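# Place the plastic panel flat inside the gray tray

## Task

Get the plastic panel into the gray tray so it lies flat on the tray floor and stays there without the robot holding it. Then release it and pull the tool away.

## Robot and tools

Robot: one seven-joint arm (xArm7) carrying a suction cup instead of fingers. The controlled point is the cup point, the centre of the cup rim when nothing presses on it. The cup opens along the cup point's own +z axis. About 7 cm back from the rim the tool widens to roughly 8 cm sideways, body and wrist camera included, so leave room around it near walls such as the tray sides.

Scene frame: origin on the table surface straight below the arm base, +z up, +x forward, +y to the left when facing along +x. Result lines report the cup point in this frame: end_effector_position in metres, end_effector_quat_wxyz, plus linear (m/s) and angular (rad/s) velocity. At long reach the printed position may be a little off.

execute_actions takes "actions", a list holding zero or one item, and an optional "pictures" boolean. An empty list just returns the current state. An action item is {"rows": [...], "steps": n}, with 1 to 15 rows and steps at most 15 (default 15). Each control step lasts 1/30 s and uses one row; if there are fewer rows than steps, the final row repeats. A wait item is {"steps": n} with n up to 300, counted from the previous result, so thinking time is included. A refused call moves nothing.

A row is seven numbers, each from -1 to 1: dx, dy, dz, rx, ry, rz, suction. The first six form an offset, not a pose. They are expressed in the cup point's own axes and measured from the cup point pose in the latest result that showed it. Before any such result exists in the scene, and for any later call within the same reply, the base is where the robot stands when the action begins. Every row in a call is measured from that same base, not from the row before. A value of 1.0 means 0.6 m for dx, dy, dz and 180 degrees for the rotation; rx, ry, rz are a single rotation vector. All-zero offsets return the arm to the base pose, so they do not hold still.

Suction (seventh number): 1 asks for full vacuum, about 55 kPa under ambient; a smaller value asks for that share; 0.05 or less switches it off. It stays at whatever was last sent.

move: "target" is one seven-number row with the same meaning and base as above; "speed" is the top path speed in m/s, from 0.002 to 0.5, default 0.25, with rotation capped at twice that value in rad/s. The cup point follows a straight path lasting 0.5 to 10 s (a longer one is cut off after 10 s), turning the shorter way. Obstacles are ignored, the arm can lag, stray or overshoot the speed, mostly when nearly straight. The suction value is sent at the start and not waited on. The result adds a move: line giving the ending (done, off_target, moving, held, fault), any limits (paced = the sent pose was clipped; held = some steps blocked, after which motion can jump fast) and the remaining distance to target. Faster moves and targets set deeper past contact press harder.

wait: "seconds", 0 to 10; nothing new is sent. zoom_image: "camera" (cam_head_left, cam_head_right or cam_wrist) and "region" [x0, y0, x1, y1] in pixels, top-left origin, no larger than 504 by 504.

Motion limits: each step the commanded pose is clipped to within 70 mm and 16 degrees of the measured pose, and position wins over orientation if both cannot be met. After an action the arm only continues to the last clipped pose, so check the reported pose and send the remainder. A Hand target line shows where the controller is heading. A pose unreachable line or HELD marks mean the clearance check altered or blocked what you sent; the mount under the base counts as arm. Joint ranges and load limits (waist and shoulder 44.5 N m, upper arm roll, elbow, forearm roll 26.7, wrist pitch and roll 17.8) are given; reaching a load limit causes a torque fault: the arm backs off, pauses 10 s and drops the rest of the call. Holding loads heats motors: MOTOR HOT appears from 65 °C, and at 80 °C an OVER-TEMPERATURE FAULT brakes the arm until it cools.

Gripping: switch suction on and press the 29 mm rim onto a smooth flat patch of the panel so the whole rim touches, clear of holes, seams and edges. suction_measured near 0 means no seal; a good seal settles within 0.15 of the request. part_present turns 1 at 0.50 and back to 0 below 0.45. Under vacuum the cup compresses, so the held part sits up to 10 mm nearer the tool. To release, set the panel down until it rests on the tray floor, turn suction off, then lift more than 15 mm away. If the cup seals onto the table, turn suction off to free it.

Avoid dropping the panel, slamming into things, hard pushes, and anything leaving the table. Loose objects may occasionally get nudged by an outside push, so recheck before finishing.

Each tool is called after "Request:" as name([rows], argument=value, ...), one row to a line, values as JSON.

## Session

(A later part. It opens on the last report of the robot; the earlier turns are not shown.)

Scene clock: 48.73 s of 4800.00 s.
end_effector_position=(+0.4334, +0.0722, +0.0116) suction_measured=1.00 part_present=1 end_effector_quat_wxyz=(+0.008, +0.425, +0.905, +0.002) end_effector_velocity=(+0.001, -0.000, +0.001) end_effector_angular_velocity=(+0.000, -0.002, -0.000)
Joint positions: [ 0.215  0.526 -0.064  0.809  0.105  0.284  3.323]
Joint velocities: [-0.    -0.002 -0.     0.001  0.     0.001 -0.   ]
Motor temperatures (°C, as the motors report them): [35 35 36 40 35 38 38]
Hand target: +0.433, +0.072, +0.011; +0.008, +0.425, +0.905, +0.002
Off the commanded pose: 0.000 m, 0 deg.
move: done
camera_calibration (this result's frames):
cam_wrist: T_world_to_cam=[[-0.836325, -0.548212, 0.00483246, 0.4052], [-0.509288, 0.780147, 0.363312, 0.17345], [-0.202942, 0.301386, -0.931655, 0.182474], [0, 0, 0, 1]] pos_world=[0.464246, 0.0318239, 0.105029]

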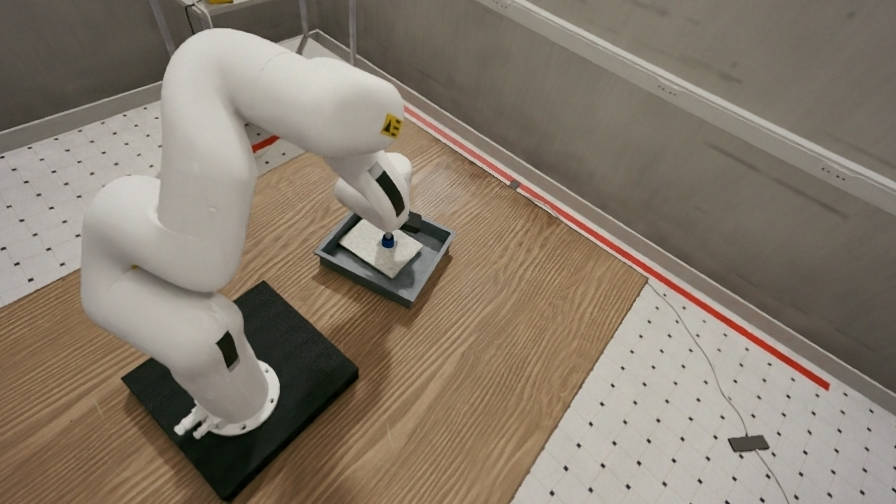

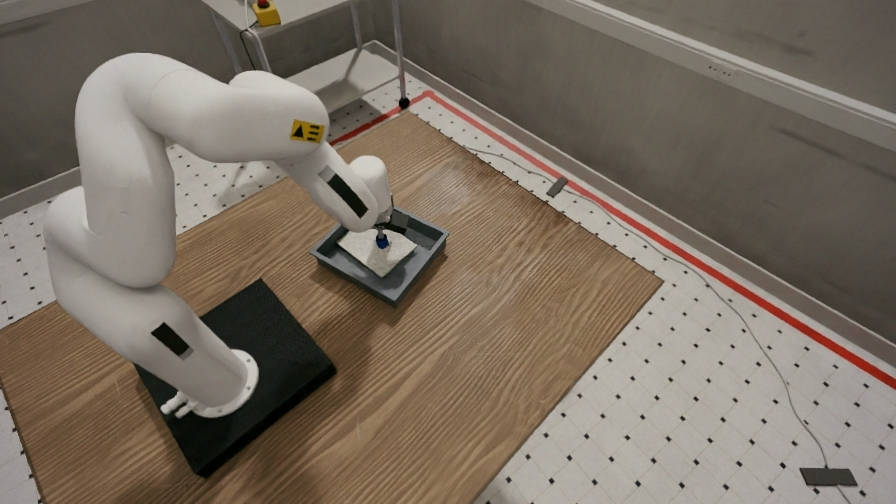

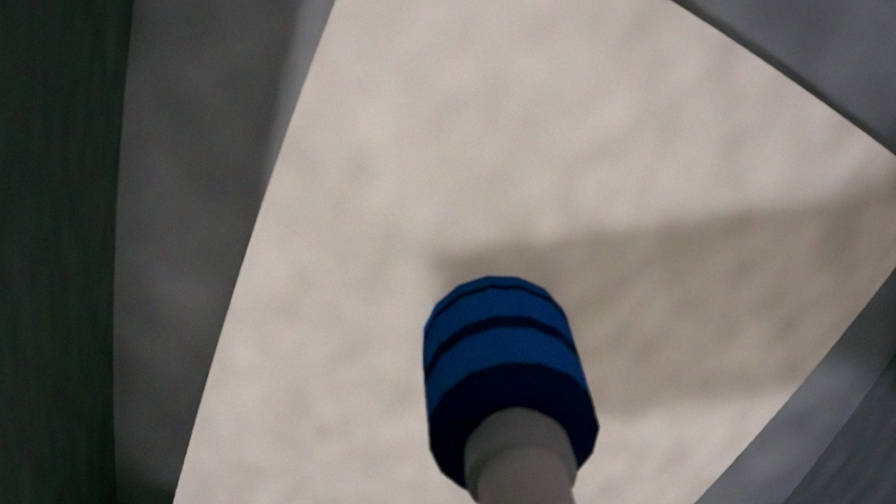

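Inside with clearance. Lower a bit and release.

Request:
move(target=[0,0,0.013,0,0,0,1], speed=0.02)

Request:
move(target=[0,0,0,0,0,0,0])

Request:
wait(seconds=1)

Request:
move(target=[0,0,-0.35,0,0,0,0], speed=0.15)

Scene clock: 54.67 s of 4800.00 s.
end_effector_position=(+0.4336, +0.0722, +0.0039) suction_measured=0.99 part_present=1 end_effector_quat_wxyz=(+0.008, +0.425, +0.905, +0.002) end_effector_velocity=(+0.002, +0.000, +0.001) end_effector_angular_velocity=(+0.001, -0.006, -0.001)
Joint positions: [ 0.211  0.55  -0.059  0.816  0.108  0.266  3.321]
Joint velocities: [-0.    -0.001 -0.     0.002  0.    -0.002 -0.   ]
Motor temperatures (°C, as the motors report them): [35 35 36 40 35 38 38]
Hand target: +0.434, +0.072, +0.004; +0.008, +0.425, +0.905, +0.002
Off the commanded pose: 0.000 m, 0 deg.
move: done
camera_calibration (this result's frames):
cam_wrist: T_world_to_cam=[[-0.836302, -0.548248, 0.00478491, 0.405355], [-0.509347, 0.780132, 0.363261, 0.176377], [-0.20289, 0.301359, -0.931675, 0.175274], [0, 0, 0, 1]] pos_world=[0.464397, 0.0318174, 0.0972884]

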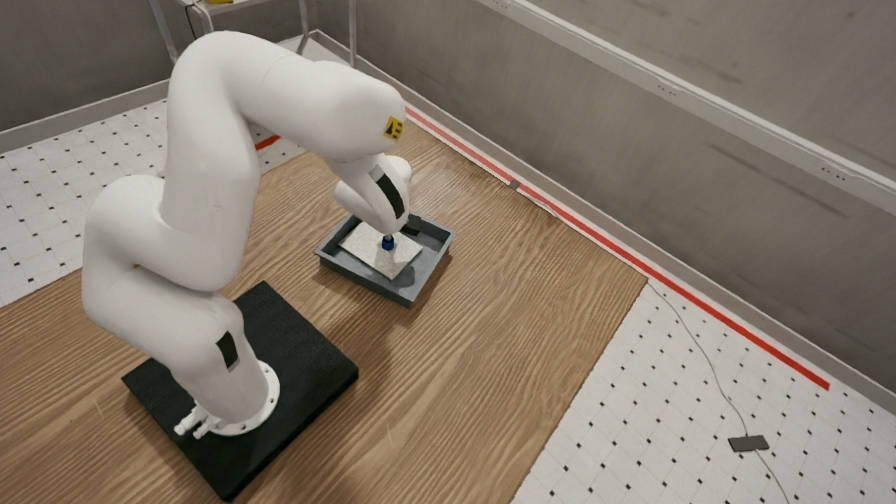

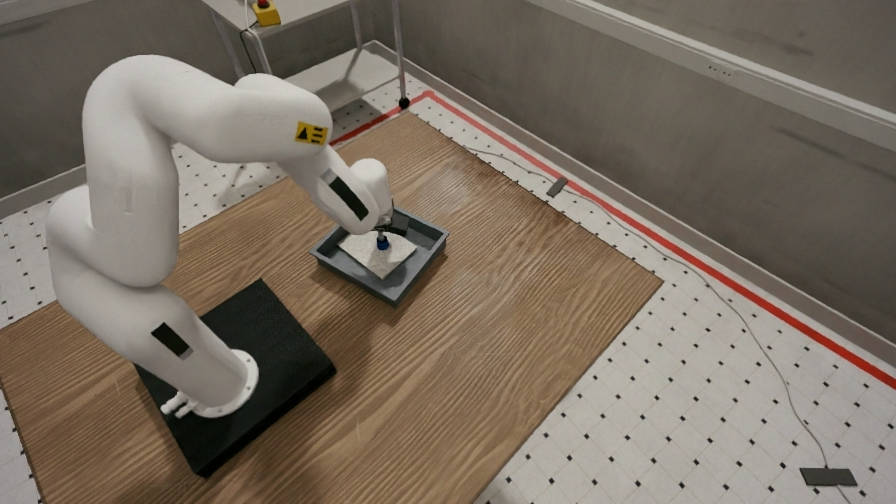

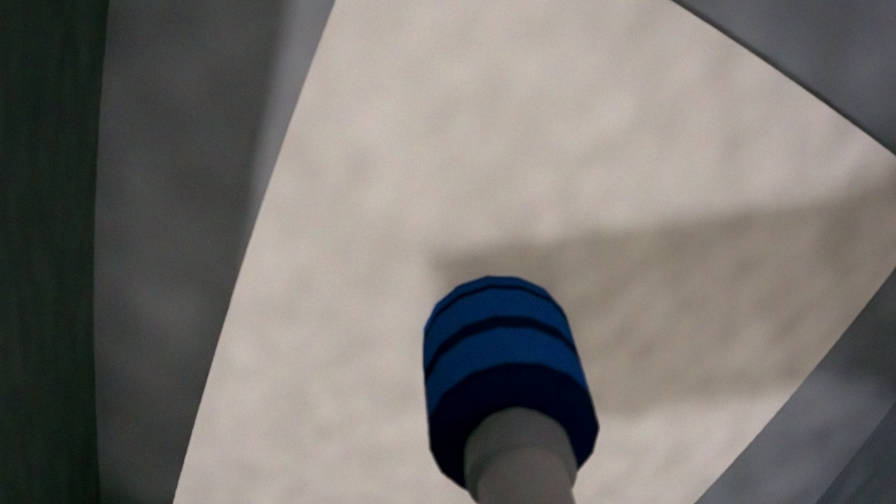

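Scene clock: 55.17 s of 4800.00 s.
end_effector_position=(+0.4340, +0.0723, +0.0042) suction_measured=0.00 part_present=0 end_effector_quat_wxyz=(+0.009, +0.425, +0.905, +0.003) end_effector_velocity=(-0.001, +0.000, -0.001) end_effector_angular_velocity=(-0.001, +0.003, +0.000)
Joint positions: [ 0.211  0.55  -0.059  0.816  0.108  0.265  3.321]
Joint velocities: [ 0.001  0.001 -0.    -0.    -0.     0.001  0.   ]
Motor temperatures (°C, as the motors report them): [35 35 36 40 35 38 38]
Hand target: +0.434, +0.072, +0.004; +0.008, +0.425, +0.905, +0.002
Off the commanded pose: 0.001 m, 0 deg.
move: done
camera_calibration (this result's frames):
cam_wrist: T_world_to_cam=[[-0.836303, -0.548254, 0.00367692, 0.405797], [-0.509786, 0.780057, 0.362808, 0.176639], [-0.201779, 0.301543, -0.931857, 0.175133], [0, 0, 0, 1]] pos_world=[0.464756, 0.0318809, 0.0976208]

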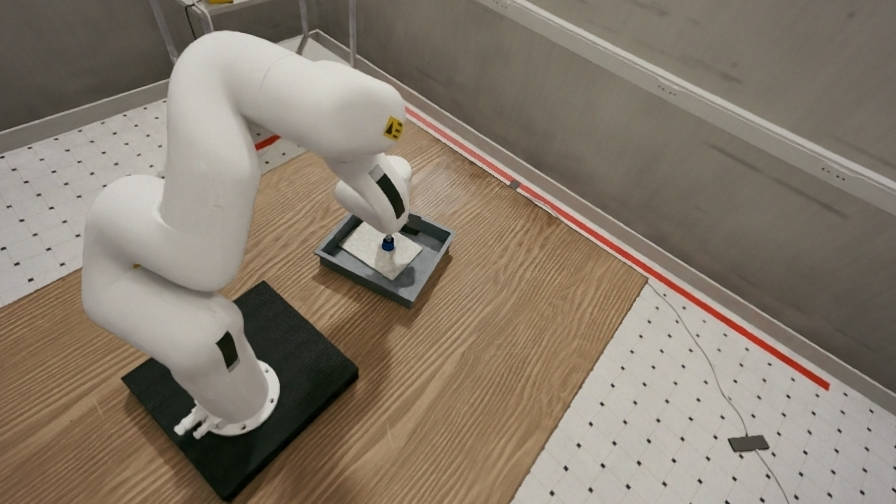

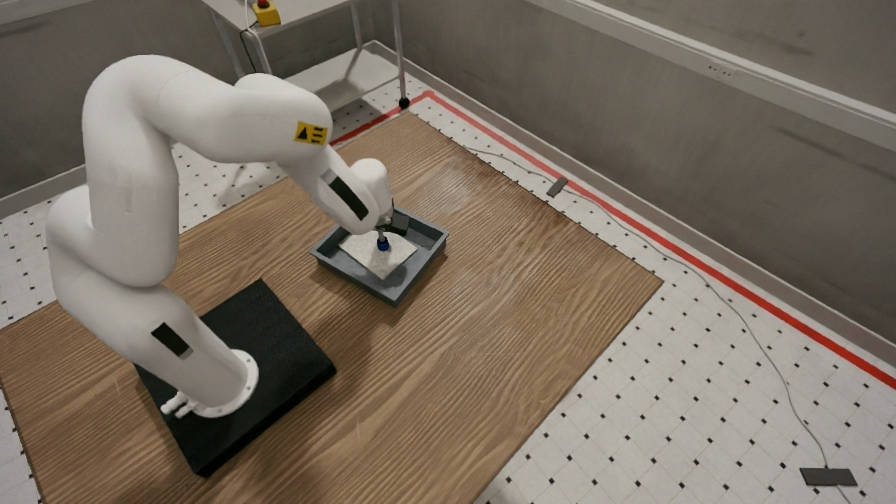

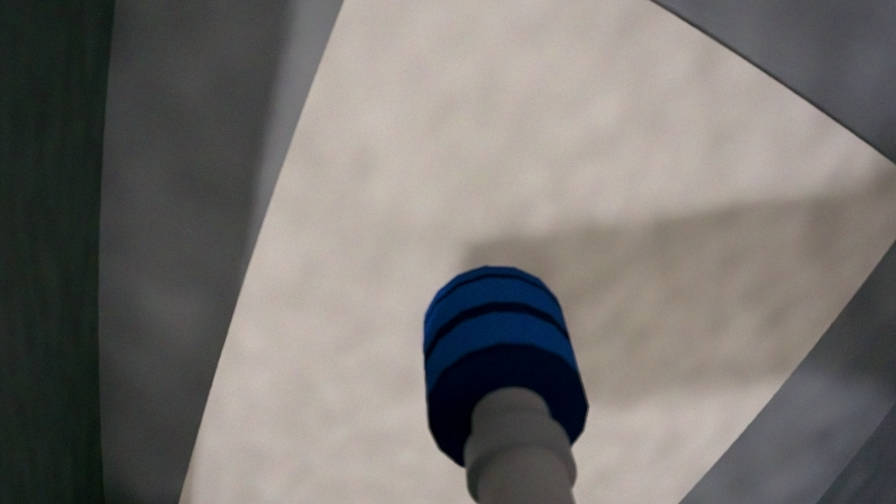

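Scene clock: 56.17 s of 4800.00 s.
end_effector_position=(+0.4336, +0.0722, +0.0039) suction_measured=0.00 part_present=0 end_effector_quat_wxyz=(+0.008, +0.425, +0.905, +0.002) end_effector_velocity=(-0.001, +0.001, -0.000) end_effector_angular_velocity=(+0.000, +0.003, +0.002)
Joint positions: [ 0.211  0.55  -0.059  0.816  0.108  0.266  3.321]
Joint velocities: [ 0.001  0.     0.002 -0.    -0.     0.002 -0.   ]
Motor temperatures (°C, as the motors report them): [35 35 36 40 35 38 38]
Hand target: +0.434, +0.072, +0.004; +0.008, +0.425, +0.905, +0.002
Off the commanded pose: 0.000 m, 0 deg.
Steps of this call (steps 1 to 30: nothing new was sent). Readings (end_effector_position | what the end effector reports):
1: (+0.4340, +0.0723, +0.0042) | suction_measured=0.00 part_present=0
2: (+0.4340, +0.0723, +0.0041) | suction_measured=0.00 part_present=0
4: (+0.4339, +0.0722, +0.0041) | suction_measured=0.00 part_present=0
8: (+0.4337, +0.0722, +0.0040) | suction_measured=0.00 part_present=0
30: the state above
camera_calibration (this result's frames):
cam_wrist: T_world_to_cam=[[-0.836303, -0.548247, 0.00477217, 0.40536], [-0.509351, 0.780133, 0.363255, 0.17638], [-0.202877, 0.301361, -0.931677, 0.175273], [0, 0, 0, 1]] pos_world=[0.464402, 0.0318173, 0.0972925]

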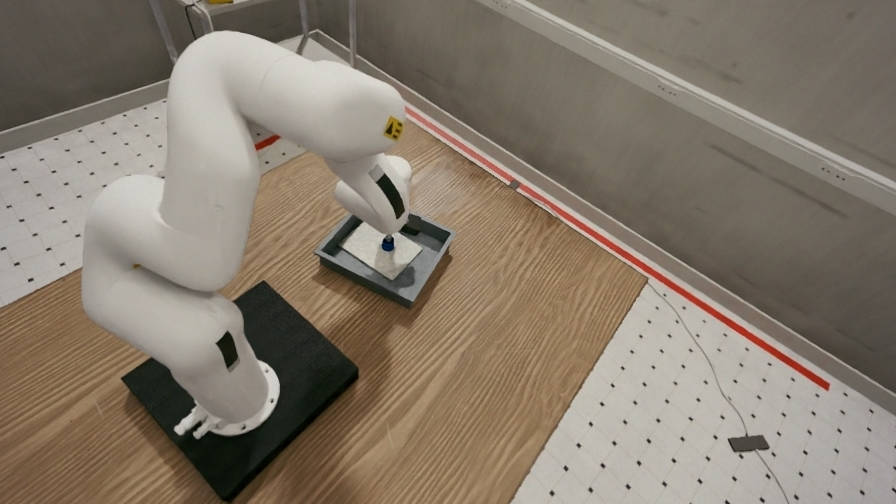

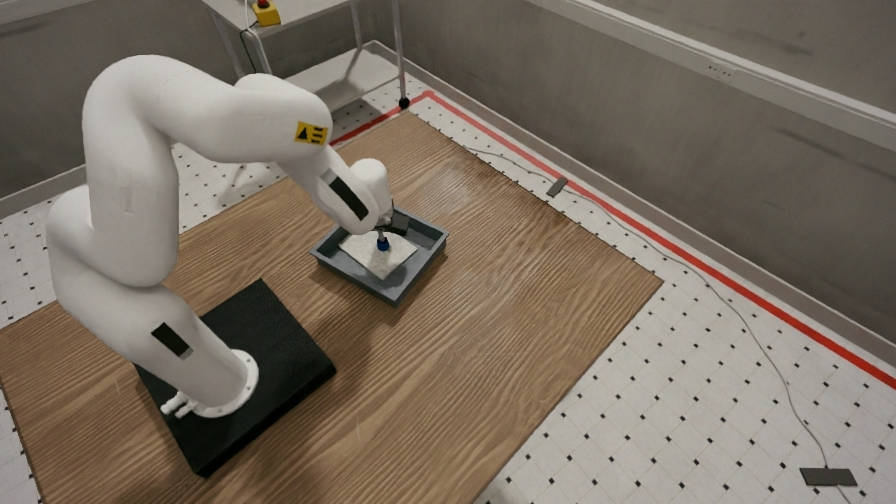

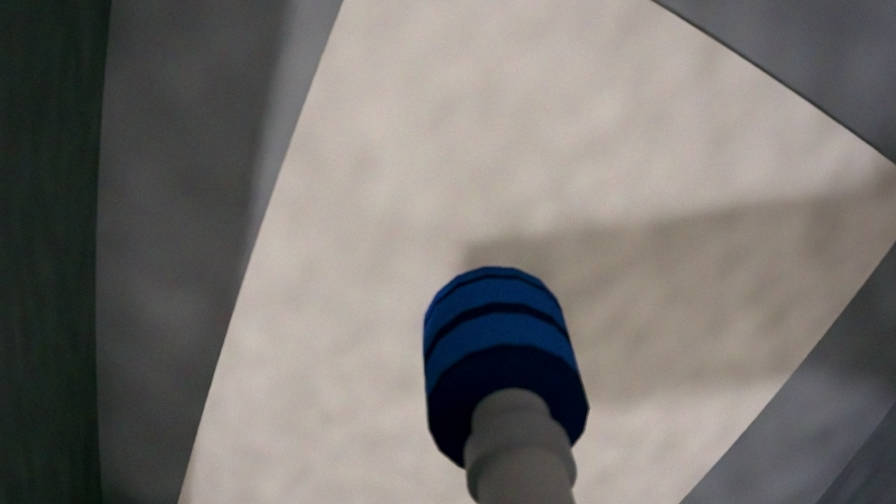

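Scene clock: 57.97 s of 4800.00 s.
end_effector_position=(+0.4299, +0.0724, +0.2128) suction_measured=0.00 part_present=0 end_effector_quat_wxyz=(+0.008, +0.425, +0.905, +0.002) end_effector_velocity=(+0.003, +0.001, +0.004) end_effector_angular_velocity=(+0.002, -0.010, +0.001)
Joint positions: [ 0.252  0.01  -0.115  0.849 -0.001  0.839  3.402]
Joint velocities: [ 0.001 -0.005 -0.     0.006 -0.     0.     0.001]
Motor temperatures (°C, as the motors report them): [35 35 36 40 35 38 38]
Hand target: +0.430, +0.072, +0.213; +0.008, +0.425, +0.905, +0.002
Off the commanded pose: 0.001 m, 0 deg.
move: done
camera_calibration (this result's frames):
cam_wrist: T_world_to_cam=[[-0.836761, -0.547537, 0.00580604, 0.401381], [-0.508168, 0.780459, 0.36421, 0.0977228], [-0.20395, 0.301807, -0.931299, 0.369413], [0, 0, 0, 1]] pos_world=[0.460862, 0.032011, 0.306112]

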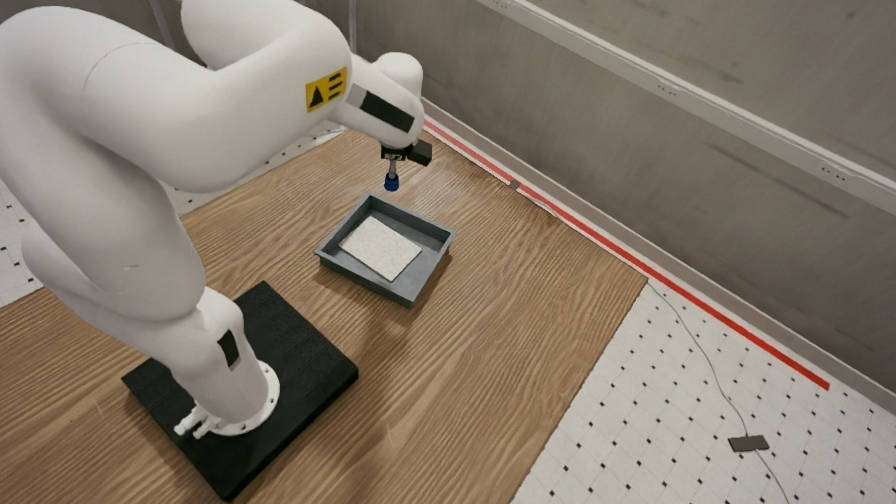

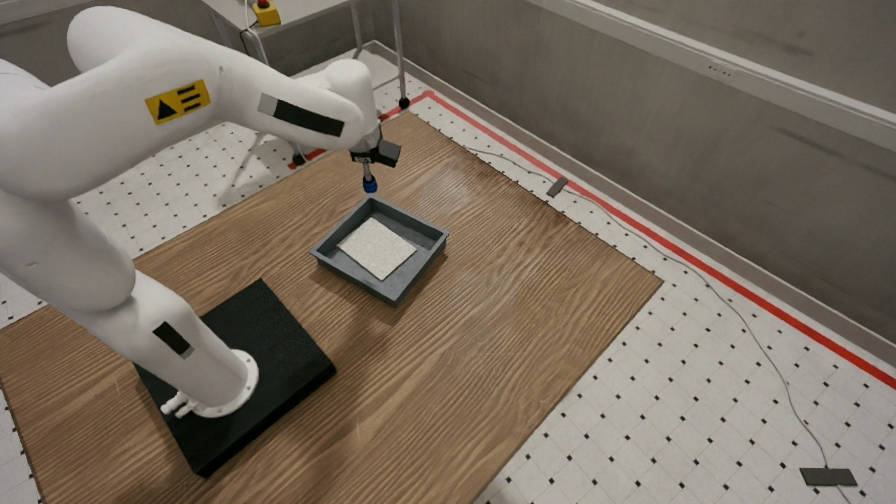

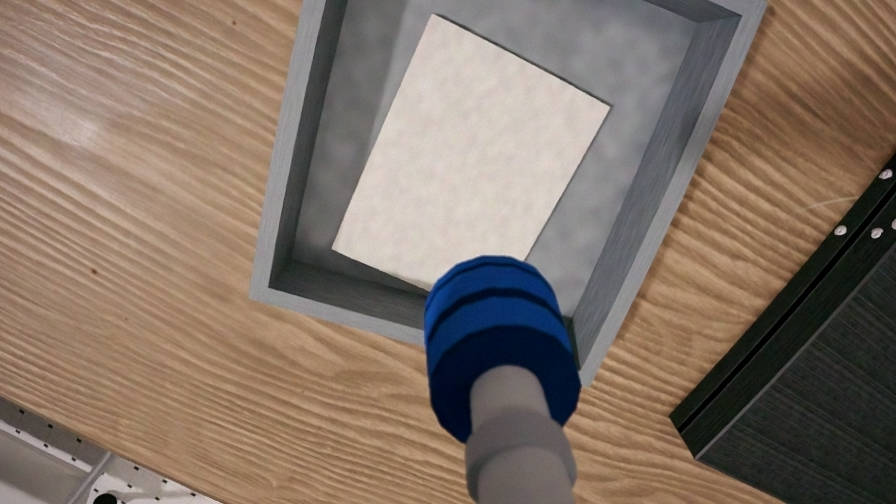

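Request:
finished_scene(scene=1)

The scene is finished: the task was done.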